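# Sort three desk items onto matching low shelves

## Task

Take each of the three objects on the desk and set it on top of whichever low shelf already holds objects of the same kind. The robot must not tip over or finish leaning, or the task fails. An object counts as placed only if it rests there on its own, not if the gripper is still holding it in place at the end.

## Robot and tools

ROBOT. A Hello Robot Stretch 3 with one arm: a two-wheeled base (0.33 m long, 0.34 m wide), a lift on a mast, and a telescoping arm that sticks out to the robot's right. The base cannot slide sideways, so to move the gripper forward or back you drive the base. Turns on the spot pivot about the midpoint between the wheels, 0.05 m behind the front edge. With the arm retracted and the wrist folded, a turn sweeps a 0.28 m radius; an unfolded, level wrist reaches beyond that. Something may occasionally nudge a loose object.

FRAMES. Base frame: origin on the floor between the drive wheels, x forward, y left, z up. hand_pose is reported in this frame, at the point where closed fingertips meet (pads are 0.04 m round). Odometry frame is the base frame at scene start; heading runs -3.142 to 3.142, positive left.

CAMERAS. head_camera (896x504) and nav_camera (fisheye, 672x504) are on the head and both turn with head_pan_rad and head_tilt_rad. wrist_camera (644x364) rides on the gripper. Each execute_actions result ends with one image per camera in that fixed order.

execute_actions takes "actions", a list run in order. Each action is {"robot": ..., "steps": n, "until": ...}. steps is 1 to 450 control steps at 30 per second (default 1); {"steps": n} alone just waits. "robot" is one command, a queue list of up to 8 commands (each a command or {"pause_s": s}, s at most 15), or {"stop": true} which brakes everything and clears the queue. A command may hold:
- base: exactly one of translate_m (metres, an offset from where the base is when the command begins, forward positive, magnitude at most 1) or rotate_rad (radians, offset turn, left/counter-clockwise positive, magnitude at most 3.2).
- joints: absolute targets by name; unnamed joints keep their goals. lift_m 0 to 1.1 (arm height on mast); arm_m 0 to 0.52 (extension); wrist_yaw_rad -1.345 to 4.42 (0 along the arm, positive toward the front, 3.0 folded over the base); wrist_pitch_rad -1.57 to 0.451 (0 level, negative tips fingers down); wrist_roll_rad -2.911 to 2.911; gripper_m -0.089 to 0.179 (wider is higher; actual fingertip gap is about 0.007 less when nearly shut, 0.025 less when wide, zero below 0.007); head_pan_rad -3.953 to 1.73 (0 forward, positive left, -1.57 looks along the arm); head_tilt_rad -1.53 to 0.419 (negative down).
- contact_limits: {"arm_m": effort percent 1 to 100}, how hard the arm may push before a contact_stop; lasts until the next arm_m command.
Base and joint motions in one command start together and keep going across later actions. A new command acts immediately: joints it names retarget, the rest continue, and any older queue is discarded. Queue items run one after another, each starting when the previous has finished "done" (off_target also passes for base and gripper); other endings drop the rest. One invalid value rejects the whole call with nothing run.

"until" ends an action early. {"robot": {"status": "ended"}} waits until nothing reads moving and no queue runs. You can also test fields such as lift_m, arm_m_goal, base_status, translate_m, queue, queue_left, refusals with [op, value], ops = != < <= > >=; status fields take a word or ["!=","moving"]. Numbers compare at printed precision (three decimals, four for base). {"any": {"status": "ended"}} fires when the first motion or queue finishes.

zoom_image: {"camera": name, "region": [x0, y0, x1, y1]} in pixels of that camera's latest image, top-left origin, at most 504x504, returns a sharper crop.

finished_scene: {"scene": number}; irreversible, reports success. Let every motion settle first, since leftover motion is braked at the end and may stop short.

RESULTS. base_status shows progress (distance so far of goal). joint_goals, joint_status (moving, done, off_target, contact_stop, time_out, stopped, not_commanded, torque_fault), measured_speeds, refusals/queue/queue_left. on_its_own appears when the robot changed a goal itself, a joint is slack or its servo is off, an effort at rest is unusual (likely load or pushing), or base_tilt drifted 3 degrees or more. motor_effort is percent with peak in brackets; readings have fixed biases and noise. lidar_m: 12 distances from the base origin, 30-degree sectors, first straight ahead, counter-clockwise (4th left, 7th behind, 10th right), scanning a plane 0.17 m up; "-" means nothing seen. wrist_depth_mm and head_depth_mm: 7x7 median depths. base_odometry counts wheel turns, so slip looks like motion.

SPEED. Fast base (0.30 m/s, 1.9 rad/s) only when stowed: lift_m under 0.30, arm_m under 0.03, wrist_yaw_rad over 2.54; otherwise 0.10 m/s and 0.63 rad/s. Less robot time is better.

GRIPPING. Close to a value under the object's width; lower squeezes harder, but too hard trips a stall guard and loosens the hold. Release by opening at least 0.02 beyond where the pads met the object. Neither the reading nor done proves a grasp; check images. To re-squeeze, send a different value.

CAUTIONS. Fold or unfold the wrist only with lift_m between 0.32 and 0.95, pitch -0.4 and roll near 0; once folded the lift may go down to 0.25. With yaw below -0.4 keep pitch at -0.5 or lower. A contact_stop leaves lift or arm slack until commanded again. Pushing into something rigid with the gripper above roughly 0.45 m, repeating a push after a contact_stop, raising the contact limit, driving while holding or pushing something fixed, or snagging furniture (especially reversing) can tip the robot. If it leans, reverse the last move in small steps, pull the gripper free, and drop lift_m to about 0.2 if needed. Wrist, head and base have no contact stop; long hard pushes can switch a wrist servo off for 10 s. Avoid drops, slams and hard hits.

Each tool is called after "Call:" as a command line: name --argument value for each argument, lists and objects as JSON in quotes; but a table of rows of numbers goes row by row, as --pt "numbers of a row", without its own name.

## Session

Call:
execute_actions --actions '[]'

Scene clock: 0.00 s.
robot.base_odometry: x=+0.000 y=+0.000 heading=+0.000 (m, m, rad; robot's odometry frame)
robot.turned_by_wheels: +0.000 (rad since the last result)
robot.turned_by_imu: +0.000 (rad since the last result)
robot.base_tilt: forward=+0.2 right=+0.0 (deg)
robot.lidar_m: 2.08 2.16 2.16 1.73 1.78 1.27 1.84 1.59 1.59 1.49 2.39 2.52
robot.head_depth_mm: 1852 2844 2981 2967 2904 2711 2228 / 1926 2898 3221 3210 3186 2837 2245 / 1928 2934 3388 3456 3491 2945 2255 / 1920 2878 3155 3123 3058 2777 2251 / 1905 2697 2847 2829 2777 2462 2255 / 1891 2512 2553 2558 2528 2245 2105 / 1863 2347 2350 2325 2302 2183 2082
robot.base_status: not_commanded
robot.joint_positions: lift_m=+0.585 arm_m=-0.002 wrist_yaw_rad=+2.988 wrist_pitch_rad=-0.466 wrist_roll_rad=-0.012 gripper_m=+0.037 head_pan_rad=-0.014 head_tilt_rad=+0.001
robot.joint_goals: lift_m=+0.585 arm_m=-0.002 wrist_yaw_rad=+2.988 wrist_pitch_rad=-0.466 wrist_roll_rad=-0.012 gripper_m=+0.037 head_pan_rad=-0.014 head_tilt_rad=+0.001
robot.joint_status: lift_m=not_commanded arm_m=not_commanded wrist_yaw_rad=not_commanded wrist_pitch_rad=not_commanded wrist_roll_rad=not_commanded gripper_m=not_commanded head_pan_rad=not_commanded head_tilt_rad=not_commanded
robot.measured_speeds: translate_m=+0.000 rotate_rad=+0.000 lift_m=+0.000 arm_m=+0.000 wrist_yaw_rad=+0.000 wrist_pitch_rad=+0.000 wrist_roll_rad=+0.000 head_pan_rad=+0.000 head_tilt_rad=+0.000
robot: refusals=0 queue=idle queue_left=0
robot.motor_effort: left_wheel=+1 right_wheel=-1 lift_m=+36 arm_m=+1 wrist_yaw_rad=+0 wrist_pitch_rad=+4 wrist_roll_rad=+1 gripper_m=-1 head_pan_rad=-1 head_tilt_rad=+2 (%)
robot.hand_pose: x=+0.0121 y=+0.0728 z=+0.5866 quat_wxyz=(+0.215, +0.694, +0.112, +0.678) (m; robot's base frame)
robot.wrist_depth_mm: - - - - - - - / - - - - - - - / - - - - - - - / - - - - - - - / 930 926 - 947 955 965 977 / 789 798 - 808 798 803 827 / 694 703 700 699 704 735 716
pictures: head_camera (sideways: a quarter turn clockwise sets it upright), nav_camera (sideways: a quarter turn counterclockwise sets it upright), wrist_camera
Images, in order (width x height): head_camera 896x504, nav_camera 672x504, wrist_camera 644x364.

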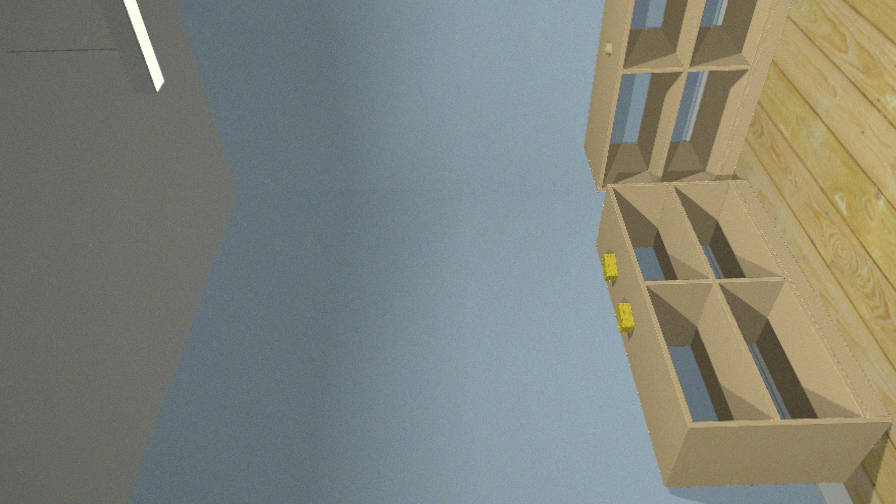

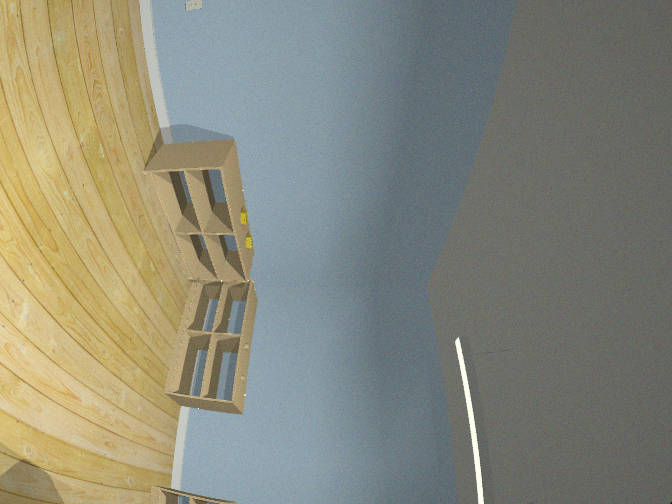

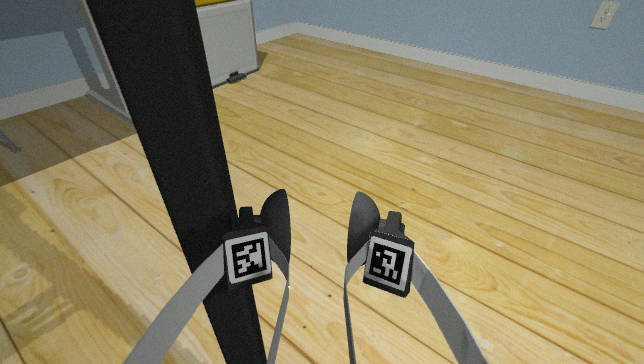

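Call:
execute_actions --actions '[{"robot":{"joints":{"head_pan_rad":1.7,"head_tilt_rad":-0.5,"lift_m":0.35}},"steps":200,"until":{"robot":{"status":"ended"}}}]'

Call:
execute_actions --actions '[{"robot":{"joints":{"head_pan_rad":-3.1,"head_tilt_rad":-0.5,"lift_m":0.27}},"steps":200,"until":{"robot":{"status":"ended"}}}]'

Call:
execute_actions --actions '[{"robot":{"joints":{"head_pan_rad":-1.2,"head_tilt_rad":-0.5}},"steps":200,"until":{"robot":{"status":"ended"}}}]'

Scene clock: 11.57 s.
robot.base_odometry: x=+0.000 y=+0.000 heading=+0.000 (m, m, rad; robot's odometry frame)
robot.turned_by_wheels: +0.000 (rad since the last result)
robot.turned_by_imu: +0.001 (rad since the last result)
robot.base_tilt: forward=+0.3 right=+0.0 (deg)
robot.lidar_m: 2.08 2.15 2.16 1.74 1.78 1.27 1.84 1.59 1.59 1.49 2.39 2.53
robot.head_depth_mm: 2162 2301 2466 2533 1994 1590 1305 / 2310 2524 2698 2733 2001 1582 1316 / 2306 2582 2811 2765 2005 1577 1306 / 2154 2313 2528 2179 2024 1592 1315 / 1980 2138 2326 2021 2024 1589 1318 / 1855 1989 2131 2110 2033 1622 1349 / 1732 1862 1984 - - - -
robot.base_status: not_commanded
robot.joint_positions: lift_m=+0.350 arm_m=-0.002 wrist_yaw_rad=+2.988 wrist_pitch_rad=-0.467 wrist_roll_rad=-0.012 gripper_m=+0.037 head_pan_rad=+1.693 head_tilt_rad=-0.493
robot.joint_goals: lift_m=+0.350 arm_m=-0.002 wrist_yaw_rad=+2.988 wrist_pitch_rad=-0.467 wrist_roll_rad=-0.012 gripper_m=+0.037 head_pan_rad=+1.700 head_tilt_rad=-0.500
robot.joint_status: lift_m=done arm_m=not_commanded wrist_yaw_rad=not_commanded wrist_pitch_rad=not_commanded wrist_roll_rad=not_commanded gripper_m=not_commanded head_pan_rad=done head_tilt_rad=done
robot.measured_speeds: translate_m=+0.000 rotate_rad=+0.000 lift_m=+0.000 arm_m=+0.000 wrist_yaw_rad=+0.000 wrist_pitch_rad=+0.000 wrist_roll_rad=+0.000 head_pan_rad=+0.000 head_tilt_rad=+0.000
robot: refusals=0 queue=done queue_left=0
robot.motor_effort: left_wheel=+0(0) right_wheel=+0(1) lift_m=+31(36) arm_m=+1(1) wrist_yaw_rad=+0(1) wrist_pitch_rad=+4(4) wrist_roll_rad=+1(1) gripper_m=+0(0) head_pan_rad=+4(38) head_tilt_rad=-3(28) (%)
robot.hand_pose: x=+0.0121 y=+0.0727 z=+0.3521 quat_wxyz=(+0.216, +0.694, +0.112, +0.678) (m; robot's base frame)
robot.wrist_depth_mm: - - - - - - - / - - - - - - - / 916 946 963 948 972 999 978 / 765 757 772 774 776 771 784 / 626 628 - 644 663 647 644 / 532 534 - 554 533 544 555 / 473 - - - 480 478 484
pictures: head_camera (sideways: a quarter turn clockwise sets it upright), nav_camera (sideways: a quarter turn counterclockwise sets it upright), wrist_camera
Images, in order (width x height): head_camera 896x504, nav_camera 672x504, wrist_camera 644x364.

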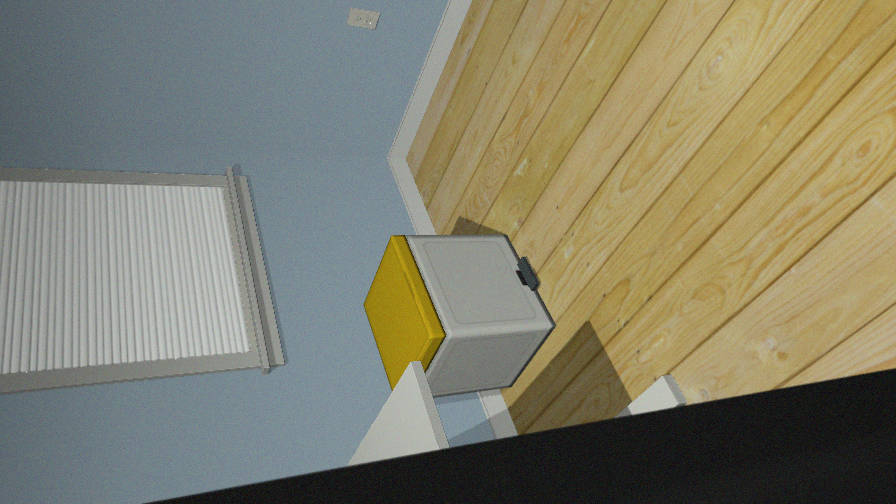

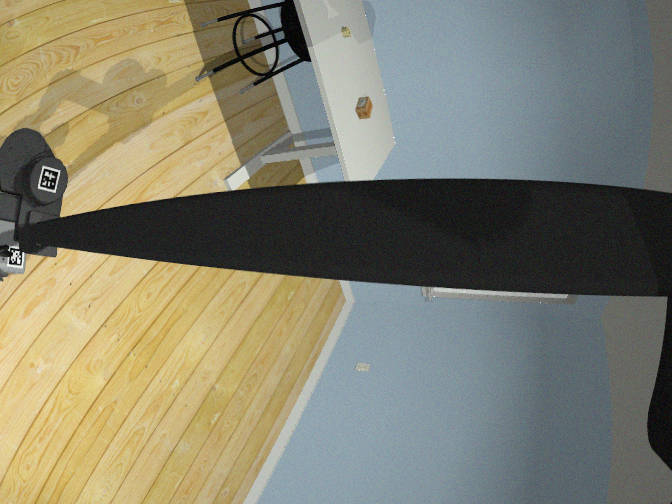

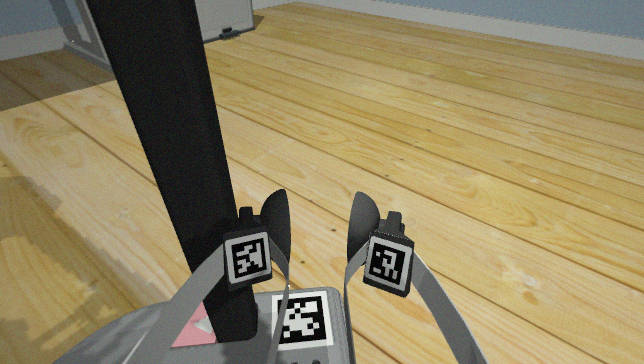

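Scene clock: 14.43 s.
robot.base_odometry: x=+0.000 y=+0.000 heading=+0.000 (m, m, rad; robot's odometry frame)
robot.turned_by_wheels: +0.000 (rad since the last result)
robot.turned_by_imu: +0.000 (rad since the last result)
robot.base_tilt: forward=+0.2 right=+0.0 (deg)
robot.lidar_m: 2.09 2.16 2.16 1.73 1.78 1.28 1.83 1.59 1.59 1.49 2.39 2.52
robot.head_depth_mm: 1867 1952 1995 1785 1936 1569 1304 / 1977 2136 2263 2447 2001 1582 1311 / 2096 2242 2477 2599 2005 1596 1316 / 1904 2043 2258 2417 2029 1586 1313 / 1712 1848 1982 2185 2021 1582 1308 / 1574 1694 1834 1979 2031 1586 1320 / 1462 1574 1671 1794 1886 1600 1315
robot.base_status: not_commanded
robot.joint_positions: lift_m=+0.270 arm_m=-0.002 wrist_yaw_rad=+2.988 wrist_pitch_rad=-0.467 wrist_roll_rad=-0.012 gripper_m=+0.037 head_pan_rad=-3.093 head_tilt_rad=-0.494
robot.joint_goals: lift_m=+0.270 arm_m=-0.002 wrist_yaw_rad=+2.988 wrist_pitch_rad=-0.467 wrist_roll_rad=-0.012 gripper_m=+0.037 head_pan_rad=-3.100 head_tilt_rad=-0.500
robot.joint_status: lift_m=done arm_m=not_commanded wrist_yaw_rad=not_commanded wrist_pitch_rad=not_commanded wrist_roll_rad=not_commanded gripper_m=not_commanded head_pan_rad=done head_tilt_rad=done
robot.measured_speeds: translate_m=+0.000 rotate_rad=+0.000 lift_m=+0.000 arm_m=+0.000 wrist_yaw_rad=+0.000 wrist_pitch_rad=+0.000 wrist_roll_rad=+0.000 head_pan_rad=+0.000 head_tilt_rad=+0.000
robot: refusals=0 queue=done queue_left=0
robot.motor_effort: left_wheel=+1(0) right_wheel=-1(1) lift_m=+31(32) arm_m=+1(1) wrist_yaw_rad=+0(0) wrist_pitch_rad=+5(4) wrist_roll_rad=+1(1) gripper_m=-1(1) head_pan_rad=-4(43) head_tilt_rad=-4(3) (%)
robot.hand_pose: x=+0.0121 y=+0.0727 z=+0.2721 quat_wxyz=(+0.216, +0.694, +0.112, +0.678) (m; robot's base frame)
robot.wrist_depth_mm: - - - - - - - / - - - - - - - / 785 776 785 817 807 822 838 / 618 625 642 638 644 644 647 / 521 519 - 549 547 540 552 / 466 - - - 443 454 461 / - - - - 392 396 400
pictures: head_camera (sideways: a quarter turn clockwise sets it upright), nav_camera (sideways: a quarter turn counterclockwise sets it upright), wrist_camera
Images, in order (width x height): head_camera 896x504, nav_camera 672x504, wrist_camera 644x364.

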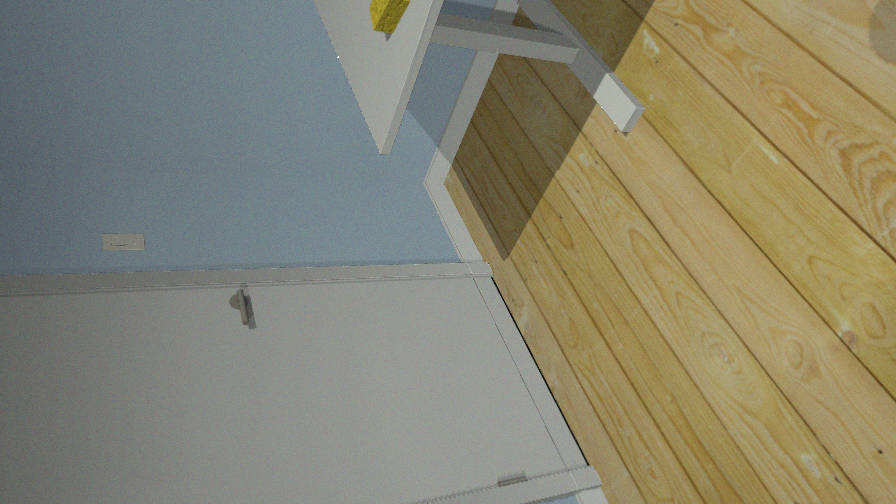

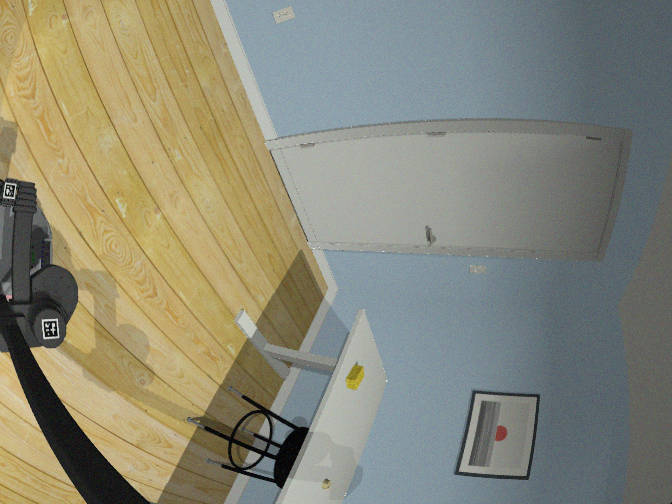

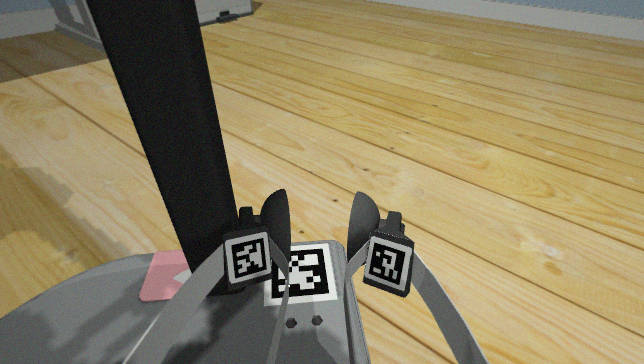

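Scene clock: 15.97 s.
robot.base_odometry: x=+0.000 y=+0.000 heading=+0.000 (m, m, rad; robot's odometry frame)
robot.turned_by_wheels: +0.000 (rad since the last result)
robot.turned_by_imu: +0.000 (rad since the last result)
robot.base_tilt: forward=+0.3 right=+0.0 (deg)
robot.lidar_m: 2.09 2.15 2.15 1.73 1.78 1.28 1.84 1.60 1.59 1.49 2.39 2.52
robot.head_depth_mm: 1984 2081 2097 2000 1923 1570 1306 / 2256 2383 2406 2166 1992 1577 1305 / 2626 2806 2550 2594 1993 1584 1314 / 2715 2937 3057 2770 2026 1585 1302 / 2581 2798 2911 2788 2005 1590 1321 / 2439 2651 2789 2730 2030 1607 1314 / 2343 2573 2685 2624 2039 1604 1315
robot.base_status: not_commanded
robot.joint_positions: lift_m=+0.270 arm_m=-0.002 wrist_yaw_rad=+2.988 wrist_pitch_rad=-0.467 wrist_roll_rad=-0.012 gripper_m=+0.037 head_pan_rad=-1.207 head_tilt_rad=-0.494
robot.joint_goals: lift_m=+0.270 arm_m=-0.002 wrist_yaw_rad=+2.988 wrist_pitch_rad=-0.467 wrist_roll_rad=-0.012 gripper_m=+0.037 head_pan_rad=-1.200 head_tilt_rad=-0.500
robot.joint_status: lift_m=done arm_m=not_commanded wrist_yaw_rad=not_commanded wrist_pitch_rad=not_commanded wrist_roll_rad=not_commanded gripper_m=not_commanded head_pan_rad=done head_tilt_rad=done
robot.measured_speeds: translate_m=+0.000 rotate_rad=+0.000 lift_m=+0.000 arm_m=+0.000 wrist_yaw_rad=+0.000 wrist_pitch_rad=+0.000 wrist_roll_rad=+0.000 head_pan_rad=+0.000 head_tilt_rad=+0.000
robot: refusals=0 queue=done queue_left=0
robot.motor_effort: left_wheel=+1(1) right_wheel=+0(0) lift_m=+31(31) arm_m=+1(1) wrist_yaw_rad=-1(0) wrist_pitch_rad=+4(4) wrist_roll_rad=+1(0) gripper_m=-1(0) head_pan_rad=+3(41) head_tilt_rad=-4(3) (%)
robot.hand_pose: x=+0.0121 y=+0.0727 z=+0.2721 quat_wxyz=(+0.216, +0.694, +0.112, +0.678) (m; robot's base frame)
robot.wrist_depth_mm: - - - - - - - / - - - - - - - / 767 767 776 790 801 843 840 / 623 618 646 640 645 663 647 / 515 518 - 548 538 543 533 / 465 - - - 445 462 469 / - - - - 398 408 407
pictures: head_camera (sideways: a quarter turn clockwise sets it upright), nav_camera (sideways: a quarter turn counterclockwise sets it upright), wrist_camera
Images, in order (width x height): head_camera 896x504, nav_camera 672x504, wrist_camera 644x364.

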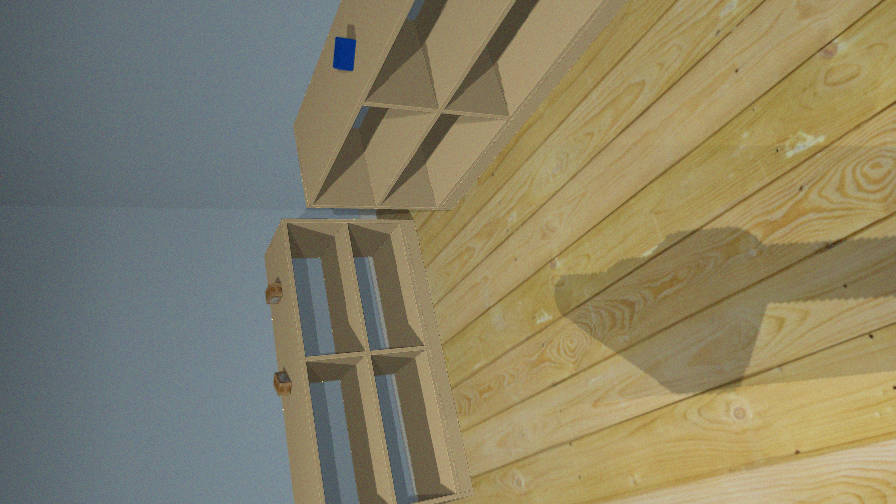

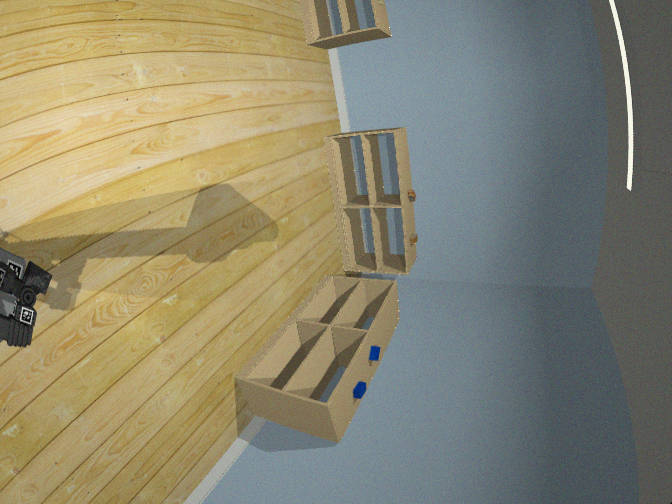

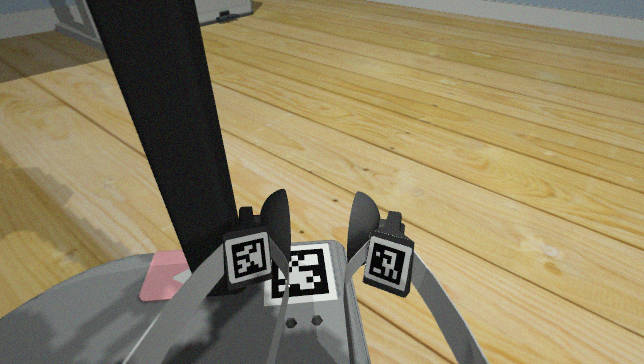

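Call:
execute_actions --actions '[{"robot":[{"base":{"rotate_rad":2.356},"joints":{"head_pan_rad":-1.57,"head_tilt_rad":-0.6}},{"base":{"translate_m":0.69}},{"base":{"rotate_rad":1.571},"joints":{"lift_m":0.88}},{"base":{"translate_m":-0.2},"joints":{"wrist_yaw_rad":0,"gripper_m":0.16,"wrist_pitch_rad":-0.4}}],"steps":450,"until":{"robot":{"status":"ended"}}},{"steps":300,"until":{"robot":{"status":"ended"}}}]'

Scene clock: 48.93 s.
robot.base_odometry: x=-0.346 y=+0.629 heading=-2.356 (m, m, rad; robot's odometry frame)
robot.turned_by_wheels: +3.927 (rad since the last result)
robot.turned_by_imu: +3.875 (rad since the last result)
robot.base_tilt: forward=+0.3 right=-0.1 (deg)
robot.lidar_m: 1.78 1.86 2.11 3.11 2.35 2.04 1.94 1.20 0.84 0.87 0.67 1.23
robot.head_depth_mm: 1063 1180 1300 1009 787 681 - / 1059 1168 1287 1019 788 1289 - / 1053 1166 1276 1022 793 - - / 1044 1151 1263 1021 794 1360 1207 / 1040 1152 1262 1028 796 1367 1237 / 1032 1134 1248 1023 797 704 1243 / 1032 1135 1250 1030 799 709 1211
robot.base_status: done (translate_m -0.2000 of -0.2000)
robot.joint_positions: lift_m=+0.880 arm_m=-0.002 wrist_yaw_rad=+0.001 wrist_pitch_rad=-0.420 wrist_roll_rad=-0.012 gripper_m=+0.160 head_pan_rad=-1.563 head_tilt_rad=-0.593
robot.joint_goals: lift_m=+0.880 arm_m=-0.002 wrist_yaw_rad=+0.000 wrist_pitch_rad=-0.400 wrist_roll_rad=-0.012 gripper_m=+0.160 head_pan_rad=-1.570 head_tilt_rad=-0.600
robot.joint_status: lift_m=done arm_m=not_commanded wrist_yaw_rad=done wrist_pitch_rad=done wrist_roll_rad=not_commanded gripper_m=done head_pan_rad=done head_tilt_rad=done
robot.measured_speeds: translate_m=+0.000 rotate_rad=+0.000 lift_m=+0.000 arm_m=+0.000 wrist_yaw_rad=+0.000 wrist_pitch_rad=+0.000 wrist_roll_rad=+0.000 head_pan_rad=+0.000 head_tilt_rad=+0.000
robot: refusals=0 queue=done queue_left=0
robot.motor_effort: left_wheel=-3(11) right_wheel=+2(9) lift_m=+41(43) arm_m=+0(0) wrist_yaw_rad=-1(2) wrist_pitch_rad=+6(7) wrist_roll_rad=+1(1) gripper_m=+0(98) head_pan_rad=-3(26) head_tilt_rad=-4(14) (%)
robot.hand_pose: x=-0.0212 y=-0.3669 z=+0.8921 quat_wxyz=(+0.696, +0.149, -0.687, -0.146) (m; robot's base frame)
robot.wrist_depth_mm: 909 907 908 925 891 920 921 / 883 863 897 925 927 - 976 / 614 611 638 607 666 693 - / 476 483 490 497 508 510 - / 398 415 407 408 412 433 420 / 360 357 348 354 358 369 357 / 972 1000 - - - - -
pictures: head_camera (sideways: a quarter turn clockwise sets it upright), nav_camera (sideways: a quarter turn counterclockwise sets it upright), wrist_camera
Images, in order (width x height): head_camera 896x504, nav_camera 672x504, wrist_camera 644x364.

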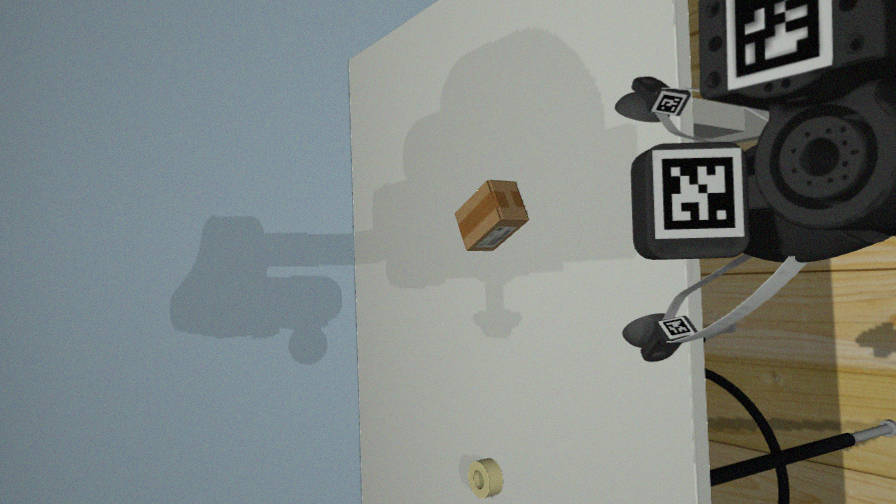

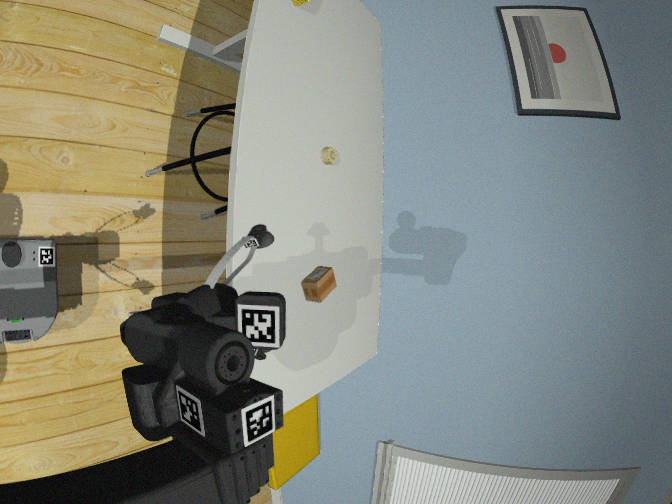

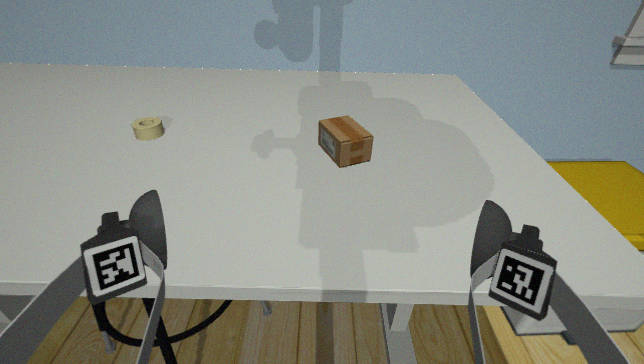

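Call:
execute_actions --actions '[{"robot":[{"base":{"translate_m":-0.16},"joints":{"wrist_yaw_rad":0.6,"arm_m":0.4,"gripper_m":0.13,"lift_m":0.84}}],"steps":450,"until":{"robot":{"status":"ended"}}}]'

Scene clock: 65.23 s.
robot.base_odometry: x=-0.233 y=+0.743 heading=-2.356 (m, m, rad; robot's odometry frame)
robot.turned_by_wheels: +0.000 (rad since the last result)
robot.turned_by_imu: +0.001 (rad since the last result)
robot.base_tilt: forward=+0.2 right=+0.0 (deg)
robot.lidar_m: 1.94 2.03 2.21 3.09 2.25 1.87 1.78 1.22 0.97 0.81 0.76 1.04
robot.head_depth_mm: 1062 1174 1316 1448 - - 1224 / 1065 1176 1287 - 767 1357 1233 / 1053 1169 1262 941 791 1291 1214 / 1049 1153 1280 - 795 1362 1238 / 1047 1141 1274 982 796 1359 1237 / 1033 1142 1257 1025 796 1360 1243 / 1038 1133 1256 1031 797 705 1245
robot.base_status: done (translate_m -0.1600 of -0.1600)
robot.joint_positions: lift_m=+0.840 arm_m=+0.400 wrist_yaw_rad=+0.599 wrist_pitch_rad=-0.419 wrist_roll_rad=-0.012 gripper_m=+0.130 head_pan_rad=-1.563 head_tilt_rad=-0.593
robot.joint_goals: lift_m=+0.840 arm_m=+0.400 wrist_yaw_rad=+0.600 wrist_pitch_rad=-0.400 wrist_roll_rad=-0.012 gripper_m=+0.130 head_pan_rad=-1.570 head_tilt_rad=-0.600
robot.joint_status: lift_m=done arm_m=done wrist_yaw_rad=done wrist_pitch_rad=done wrist_roll_rad=not_commanded gripper_m=done head_pan_rad=done head_tilt_rad=done
robot.measured_speeds: translate_m=+0.000 rotate_rad=+0.000 lift_m=+0.000 arm_m=+0.000 wrist_yaw_rad=+0.000 wrist_pitch_rad=+0.000 wrist_roll_rad=+0.000 head_pan_rad=+0.000 head_tilt_rad=+0.000
robot: refusals=0 queue=done queue_left=0
robot.motor_effort: left_wheel=-3(10) right_wheel=+2(4) lift_m=+31(42) arm_m=+6(6) wrist_yaw_rad=+0(0) wrist_pitch_rad=+6(6) wrist_roll_rad=+1(1) gripper_m=+0(99) head_pan_rad=-4(4) head_tilt_rad=-3(4) (%)
robot.hand_pose: x=+0.1050 y=-0.7298 z=+0.8526 quat_wxyz=(+0.708, +0.344, -0.613, +0.066) (m; robot's base frame)
robot.wrist_depth_mm: - - 813 676 575 499 443 / 746 739 759 701 622 537 472 / 525 537 542 547 552 546 495 / 414 420 430 428 436 442 441 / 344 359 349 351 359 365 366 / 293 280 296 237 300 308 304 / - 256 255 205 261 262 265
pictures: head_camera (sideways: a quarter turn clockwise sets it upright), nav_camera (sideways: a quarter turn counterclockwise sets it upright), wrist_camera
Images, in order (width x height): head_camera 896x504, nav_camera 672x504, wrist_camera 644x364.

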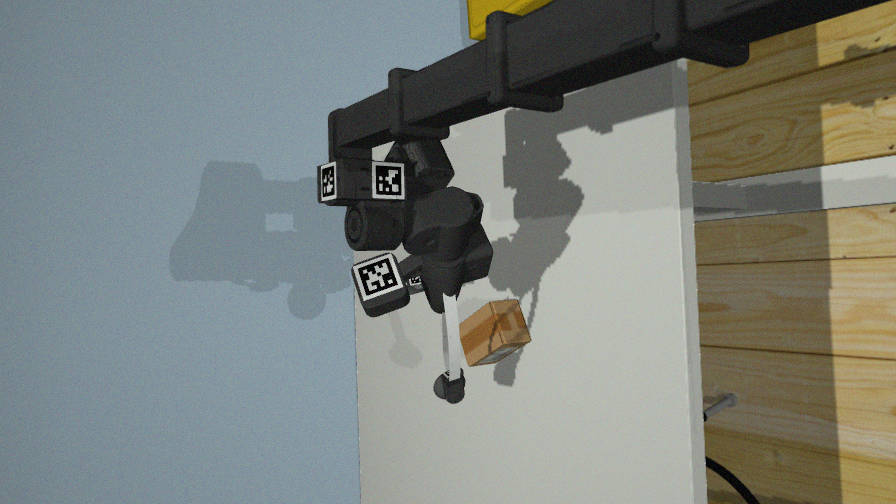

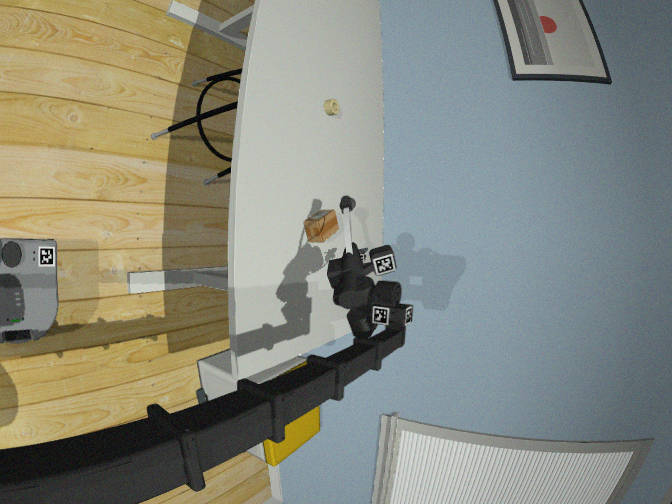

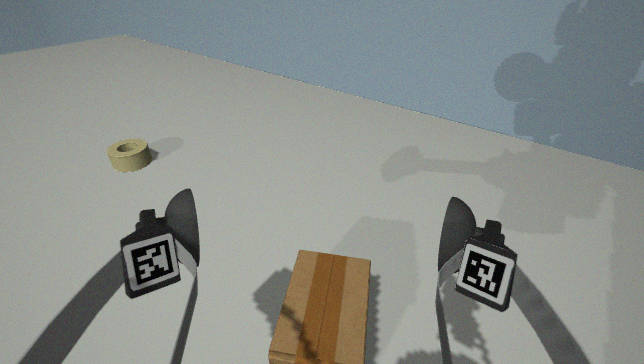

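Call:
execute_actions --actions '[{"robot":[{"joints":{"lift_m":0.728}}],"steps":450,"until":{"robot":{"status":"ended"}}}]'

Scene clock: 75.33 s.
robot.base_odometry: x=-0.233 y=+0.743 heading=-2.356 (m, m, rad; robot's odometry frame)
robot.turned_by_wheels: +0.000 (rad since the last result)
robot.turned_by_imu: +0.001 (rad since the last result)
robot.base_tilt: forward=+0.2 right=+0.0 (deg)
robot.lidar_m: 1.94 2.02 2.22 3.10 2.24 1.86 1.78 1.22 0.96 0.81 0.76 1.04
robot.head_depth_mm: 1069 1178 1315 1466 1314 1344 - / 1054 1168 1317 1172 - 1396 1241 / 1059 1168 1283 1114 769 1300 1213 / 1053 1159 1278 1094 771 1360 1236 / 1046 1151 1264 1031 793 1365 1240 / 1042 1146 1253 1031 793 1359 1246 / 1034 1140 1250 1031 796 704 1253
robot.base_status: done (translate_m -0.1600 of -0.1600)
robot.joint_positions: lift_m=+0.728 arm_m=+0.400 wrist_yaw_rad=+0.599 wrist_pitch_rad=-0.419 wrist_roll_rad=-0.012 gripper_m=+0.130 head_pan_rad=-1.563 head_tilt_rad=-0.593
robot.joint_goals: lift_m=+0.728 arm_m=+0.400 wrist_yaw_rad=+0.600 wrist_pitch_rad=-0.400 wrist_roll_rad=-0.012 gripper_m=+0.130 head_pan_rad=-1.570 head_tilt_rad=-0.600
robot.joint_status: lift_m=done arm_m=done wrist_yaw_rad=done wrist_pitch_rad=done wrist_roll_rad=not_commanded gripper_m=done head_pan_rad=done head_tilt_rad=done
robot.measured_speeds: translate_m=+0.000 rotate_rad=+0.000 lift_m=+0.000 arm_m=+0.000 wrist_yaw_rad=+0.000 wrist_pitch_rad=+0.000 wrist_roll_rad=+0.000 head_pan_rad=+0.000 head_tilt_rad=+0.000
robot: refusals=0 queue=done queue_left=0
robot.motor_effort: left_wheel=-3(3) right_wheel=+2(2) lift_m=+31(33) arm_m=+6(6) wrist_yaw_rad=+0(0) wrist_pitch_rad=+6(6) wrist_roll_rad=+1(1) gripper_m=+0(0) head_pan_rad=-3(4) head_tilt_rad=-4(4) (%)
robot.hand_pose: x=+0.1050 y=-0.7299 z=+0.7406 quat_wxyz=(+0.708, +0.344, -0.613, +0.066) (m; robot's base frame)
robot.wrist_depth_mm: 650 677 695 637 568 501 440 / 397 388 424 437 445 449 452 / 300 302 303 308 313 315 320 / 232 234 238 155 232 245 248 / 191 199 188 134 191 204 201 / 165 157 161 148 162 172 170 / - 141 143 143 145 146 147
pictures: head_camera (sideways: a quarter turn clockwise sets it upright), nav_camera (sideways: a quarter turn counterclockwise sets it upright), wrist_camera
Images, in order (width x height): head_camera 896x504, nav_camera 672x504, wrist_camera 644x364.

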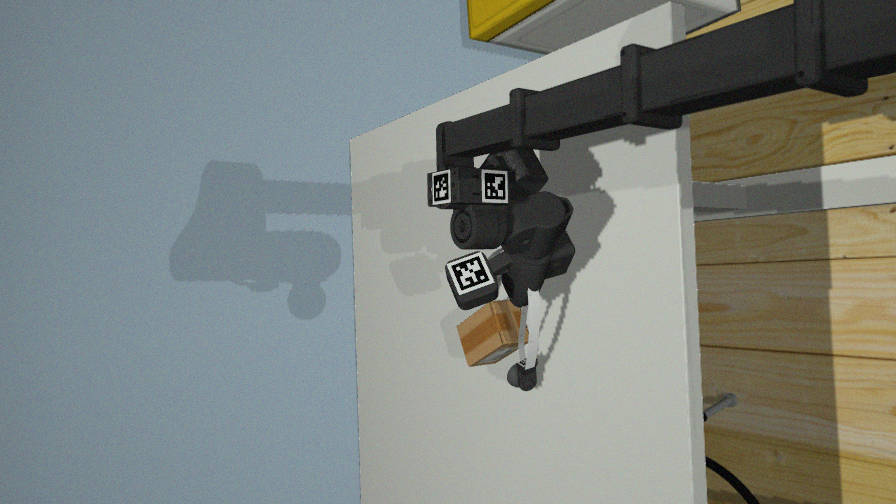

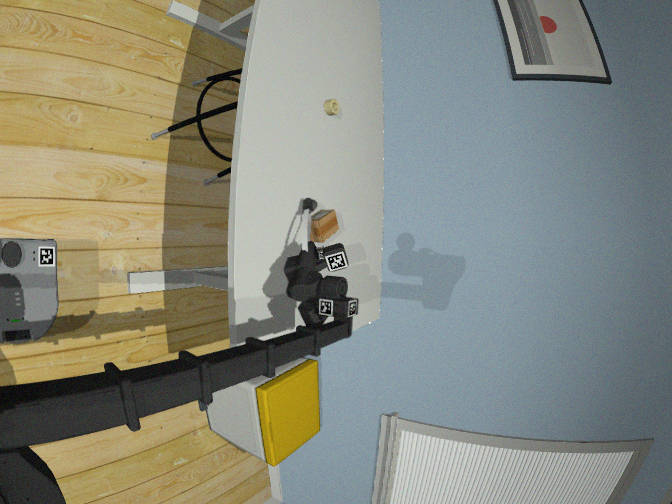

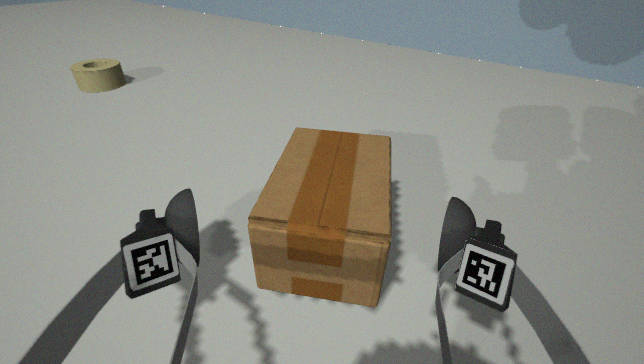

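Call:
execute_actions --actions '[{"robot":[{"base":{"translate_m":0.022},"joints":{"arm_m":0.432}},{"joints":{"gripper_m":0.03}},{"pause_s":0.5},{"joints":{"lift_m":0.82}},{"joints":{"arm_m":0.0,"wrist_yaw_rad":0,"head_pan_rad":1.2,"head_tilt_rad":-0.4}}],"steps":450,"until":{"robot":{"status":"ended"}}}]'

Scene clock: 89.57 s.
robot.base_odometry: x=-0.249 y=+0.727 heading=-2.356 (m, m, rad; robot's odometry frame)
robot.turned_by_wheels: +0.000 (rad since the last result)
robot.turned_by_imu: +0.002 (rad since the last result)
robot.base_tilt: forward=+0.3 right=+0.0 (deg)
robot.lidar_m: 1.92 2.00 2.19 3.11 2.26 1.89 1.80 1.22 0.98 0.81 0.75 1.03
robot.head_depth_mm: 2507 2578 2619 2545 2237 1718 1377 / 2843 2978 2989 2781 2254 1712 1388 / 3312 3508 3492 3080 2255 1734 1401 / 3344 3615 3765 3302 2257 1729 1399 / 3252 3436 3653 3280 2258 1726 1395 / 3109 3244 3481 3372 2282 1746 1393 / 2951 3109 3372 3322 2304 1733 1403
robot.base_status: done (translate_m +0.0220 of +0.0220)
robot.joint_positions: lift_m=+0.820 arm_m=+0.000 wrist_yaw_rad=+0.000 wrist_pitch_rad=-0.422 wrist_roll_rad=-0.012 gripper_m=+0.052 head_pan_rad=+1.193 head_tilt_rad=-0.408
robot.joint_goals: lift_m=+0.820 arm_m=+0.000 wrist_yaw_rad=+0.000 wrist_pitch_rad=-0.400 wrist_roll_rad=-0.012 gripper_m=+0.051 head_pan_rad=+1.200 head_tilt_rad=-0.400
robot.joint_status: lift_m=done arm_m=done wrist_yaw_rad=done wrist_pitch_rad=done wrist_roll_rad=not_commanded gripper_m=done head_pan_rad=done head_tilt_rad=done
robot.measured_speeds: translate_m=+0.000 rotate_rad=+0.000 lift_m=+0.000 arm_m=+0.000 wrist_yaw_rad=+0.000 wrist_pitch_rad=+0.000 wrist_roll_rad=+0.000 head_pan_rad=+0.000 head_tilt_rad=+0.000
robot: refusals=0 queue=done queue_left=0
robot.on_its_own: gripper_m is held at +0.051, not at your +0.030, by its stall guard, which is not easing now
robot.motor_effort: left_wheel=-3(5) right_wheel=+2(7) lift_m=+42(44) arm_m=-4(7) wrist_yaw_rad=+0(2) wrist_pitch_rad=+6(6) wrist_roll_rad=+1(1) gripper_m=-23(98) head_pan_rad=+3(40) head_tilt_rad=+4(19) (%)
robot.hand_pose: x=-0.0214 y=-0.3692 z=+0.8315 quat_wxyz=(+0.696, +0.149, -0.687, -0.147) (m; robot's base frame)
robot.wrist_depth_mm: 907 896 906 896 904 888 891 / 680 692 686 711 728 - - / 486 495 512 510 514 - - / 382 384 391 156 399 420 907 / 321 320 306 127 129 328 771 / - - 110 107 112 907 944 / 956 947 116 102 921 966 982
pictures: head_camera (sideways: a quarter turn clockwise sets it upright), nav_camera (sideways: a quarter turn counterclockwise sets it upright), wrist_camera
Images, in order (width x height): head_camera 896x504, nav_camera 672x504, wrist_camera 644x364.

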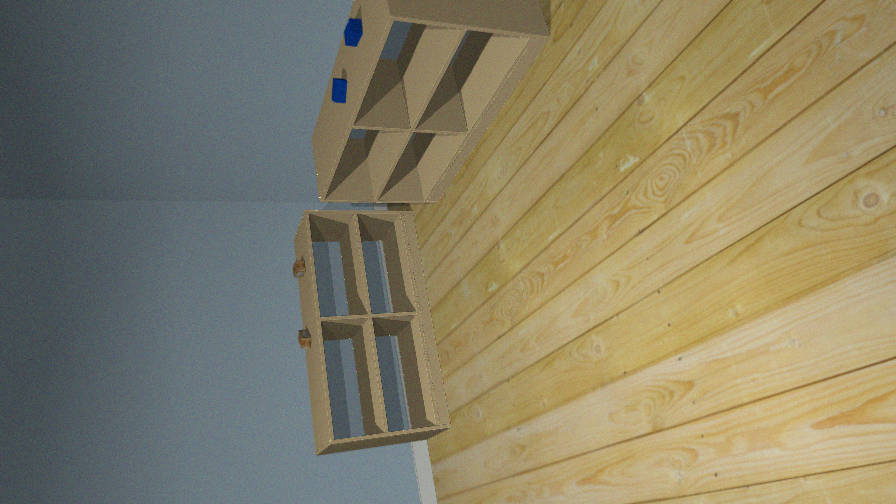

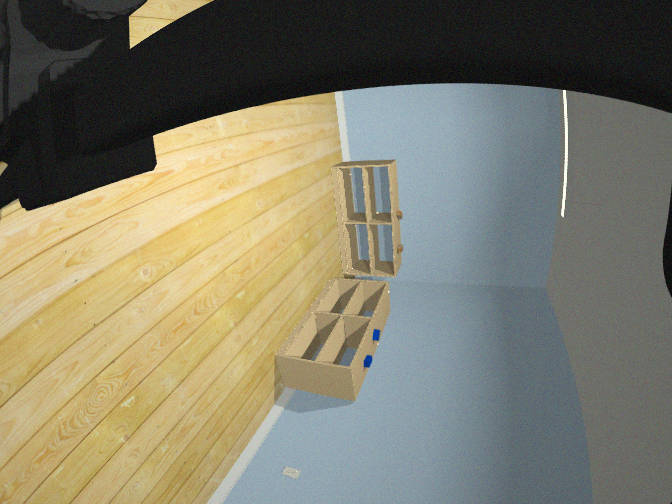

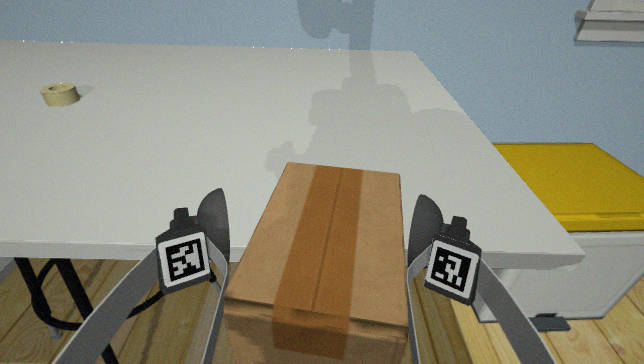

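Call:
execute_actions --actions '[{"robot":[{"base":{"rotate_rad":1.371}},{"base":{"translate_m":1.0}},{"base":{"translate_m":1.0}},{"base":{"translate_m":0.52}},{"base":{"rotate_rad":1.771},"joints":{"head_pan_rad":-1.57,"head_tilt_rad":-0.7}}],"steps":450,"until":{"robot":{"status":"ended"}}},{"steps":450,"until":{"robot":{"status":"ended"}}},{"steps":450,"until":{"robot":{"status":"ended"}}}]'

Scene clock: 146.23 s.
robot.base_odometry: x=+1.143 y=-1.374 heading=+0.785 (m, m, rad; robot's odometry frame)
robot.turned_by_wheels: +3.142 (rad since the last result)
robot.turned_by_imu: +3.108 (rad since the last result)
robot.base_tilt: forward=+0.3 right=+0.0 (deg)
robot.lidar_m: 2.09 2.12 3.25 3.00 2.02 1.28 0.98 0.99 0.82 0.71 1.10 1.16
robot.head_depth_mm: 932 1040 1196 1064 1162 1297 - / 928 1041 1188 1065 1199 1323 - / 919 1036 1179 1059 1156 - - / 910 1023 1167 1065 1162 1303 1187 / 908 1013 1159 1066 1165 1282 1188 / 898 1011 1153 1306 1540 1378 1187 / 892 1000 1130 1323 1534 1373 1186
robot.base_status: done (rotate_rad +1.7709 of +1.7710)
robot.joint_positions: lift_m=+0.820 arm_m=+0.000 wrist_yaw_rad=+0.000 wrist_pitch_rad=-0.422 wrist_roll_rad=-0.012 gripper_m=+0.052 head_pan_rad=-1.563 head_tilt_rad=-0.691
robot.joint_goals: lift_m=+0.820 arm_m=+0.000 wrist_yaw_rad=+0.000 wrist_pitch_rad=-0.400 wrist_roll_rad=-0.012 gripper_m=+0.051 head_pan_rad=-1.570 head_tilt_rad=-0.700
robot.joint_status: lift_m=done arm_m=done wrist_yaw_rad=done wrist_pitch_rad=done wrist_roll_rad=not_commanded gripper_m=done head_pan_rad=done head_tilt_rad=done
robot.measured_speeds: translate_m=+0.000 rotate_rad=+0.000 lift_m=+0.000 arm_m=+0.000 wrist_yaw_rad=+0.000 wrist_pitch_rad=+0.000 wrist_roll_rad=+0.000 head_pan_rad=+0.000 head_tilt_rad=+0.000
robot: refusals=0 queue=done queue_left=0
robot.on_its_own: gripper_m is held at +0.051, not at your +0.030, by its stall guard, which is not easing now
robot.motor_effort: left_wheel=-3(9) right_wheel=+2(6) lift_m=+42(42) arm_m=-4(4) wrist_yaw_rad=+0(0) wrist_pitch_rad=+6(6) wrist_roll_rad=+1(1) gripper_m=-22(24) head_pan_rad=-4(40) head_tilt_rad=-5(25) (%)
robot.hand_pose: x=-0.0214 y=-0.3692 z=+0.8315 quat_wxyz=(+0.696, +0.149, -0.687, -0.147) (m; robot's base frame)
robot.wrist_depth_mm: 749 752 748 761 764 774 768 / 792 816 825 848 846 810 821 / 926 878 884 746 748 737 794 / - - 633 156 589 588 612 / - - 606 127 128 696 866 / - - 110 107 111 760 781 / 951 922 116 102 857 893 887
pictures: head_camera (sideways: a quarter turn clockwise sets it upright), nav_camera (sideways: a quarter turn counterclockwise sets it upright), wrist_camera
Images, in order (width x height): head_camera 896x504, nav_camera 672x504, wrist_camera 644x364.

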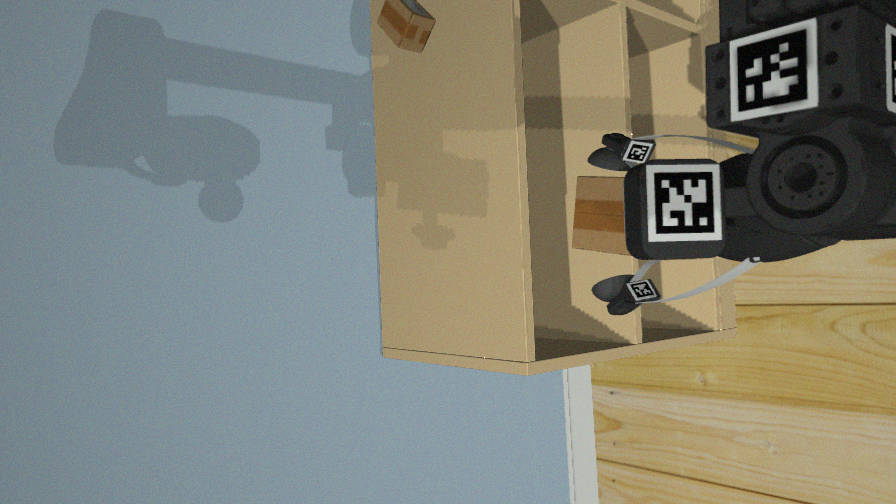

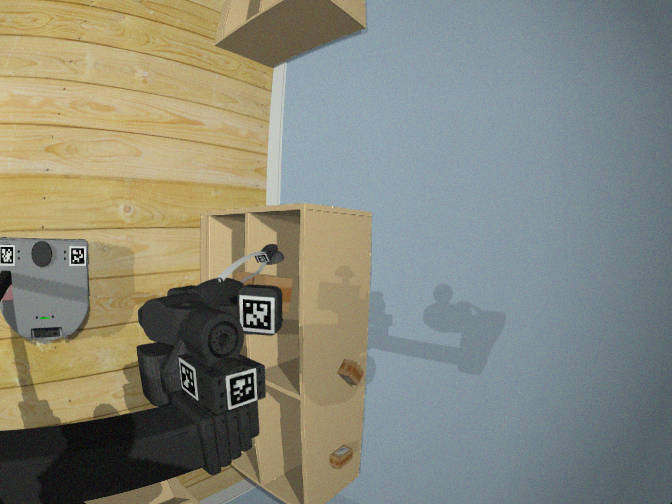

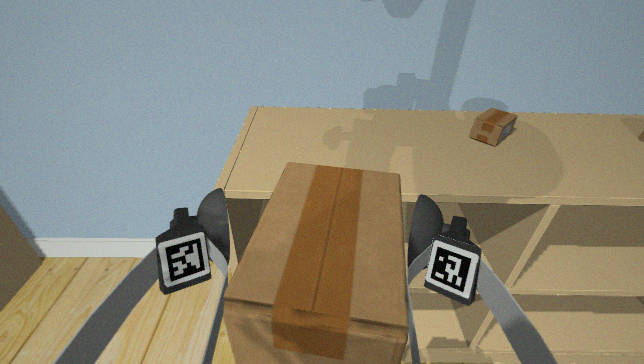

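Call:
execute_actions --actions '[{"robot":[{"joints":{"arm_m":0.46}},{"joints":{"lift_m":0.622}},{"joints":{"gripper_m":0.13}},{"pause_s":0.4},{"joints":{"lift_m":0.71}},{"joints":{"arm_m":0.0}}],"steps":450,"until":{"robot":{"status":"ended"}}}]'

Scene clock: 167.43 s.
robot.base_odometry: x=+1.143 y=-1.374 heading=+0.785 (m, m, rad; robot's odometry frame)
robot.turned_by_wheels: +0.000 (rad since the last result)
robot.turned_by_imu: +0.003 (rad since the last result)
robot.base_tilt: forward=+0.2 right=-0.1 (deg)
robot.lidar_m: 2.09 2.12 3.23 3.01 2.01 1.28 0.98 0.99 0.82 0.70 1.10 1.16
robot.head_depth_mm: 928 1040 1199 1058 1164 1308 1228 / 926 1039 1192 1061 1185 1315 1229 / 915 1032 1177 1060 1160 1313 - / 910 1023 1175 1012 1160 1322 1167 / 909 1018 1159 1059 1129 1309 1178 / 900 1010 1150 1313 1538 1377 1185 / 900 1001 1143 1316 1521 1375 1185
robot.base_status: done (rotate_rad +1.7709 of +1.7710)
robot.joint_positions: lift_m=+0.710 arm_m=+0.000 wrist_yaw_rad=+0.000 wrist_pitch_rad=-0.420 wrist_roll_rad=-0.012 gripper_m=+0.130 head_pan_rad=-1.563 head_tilt_rad=-0.691
robot.joint_goals: lift_m=+0.710 arm_m=+0.000 wrist_yaw_rad=+0.000 wrist_pitch_rad=-0.400 wrist_roll_rad=-0.012 gripper_m=+0.130 head_pan_rad=-1.570 head_tilt_rad=-0.700
robot.joint_status: lift_m=done arm_m=done wrist_yaw_rad=done wrist_pitch_rad=done wrist_roll_rad=not_commanded gripper_m=done head_pan_rad=done head_tilt_rad=done
robot.measured_speeds: translate_m=+0.000 rotate_rad=+0.000 lift_m=+0.000 arm_m=+0.000 wrist_yaw_rad=+0.000 wrist_pitch_rad=+0.000 wrist_roll_rad=+0.000 head_pan_rad=+0.000 head_tilt_rad=+0.000
robot: refusals=0 queue=done queue_left=0
robot.motor_effort: left_wheel=-3(3) right_wheel=+2(2) lift_m=+42(45) arm_m=-4(4) wrist_yaw_rad=-1(1) wrist_pitch_rad=+6(6) wrist_roll_rad=+1(1) gripper_m=+1(98) head_pan_rad=-4(4) head_tilt_rad=-4(4) (%)
robot.hand_pose: x=-0.0214 y=-0.3695 z=+0.7221 quat_wxyz=(+0.696, +0.148, -0.687, -0.147) (m; robot's base frame)
robot.wrist_depth_mm: 730 750 755 747 750 763 749 / 809 808 789 712 742 691 782 / 883 894 538 539 558 528 531 / - - 775 854 851 702 842 / - - 699 691 704 651 711 / 985 924 918 894 888 883 886 / 862 846 817 818 826 812 831
pictures: head_camera (sideways: a quarter turn clockwise sets it upright), nav_camera (sideways: a quarter turn counterclockwise sets it upright), wrist_camera
Images, in order (width x height): head_camera 896x504, nav_camera 672x504, wrist_camera 644x364.

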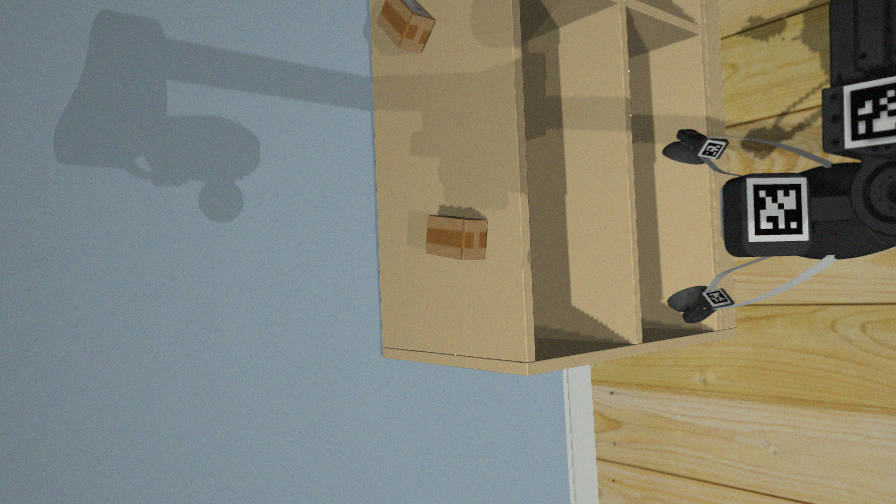

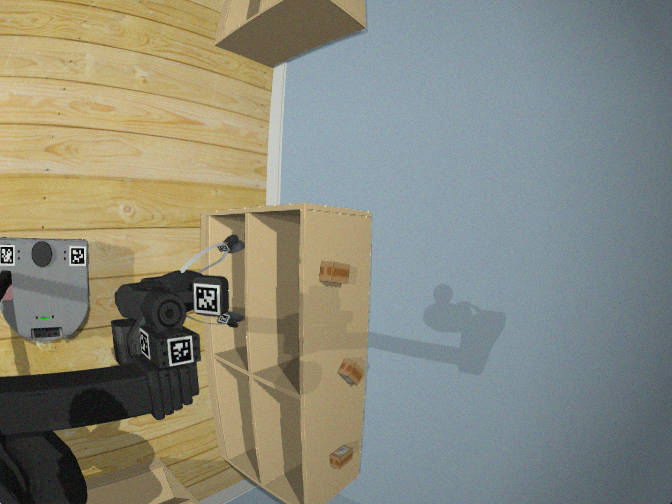

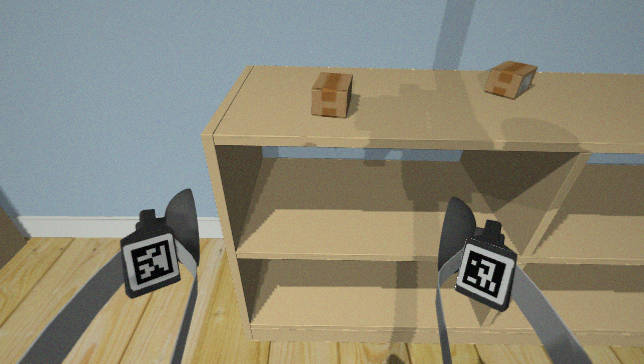

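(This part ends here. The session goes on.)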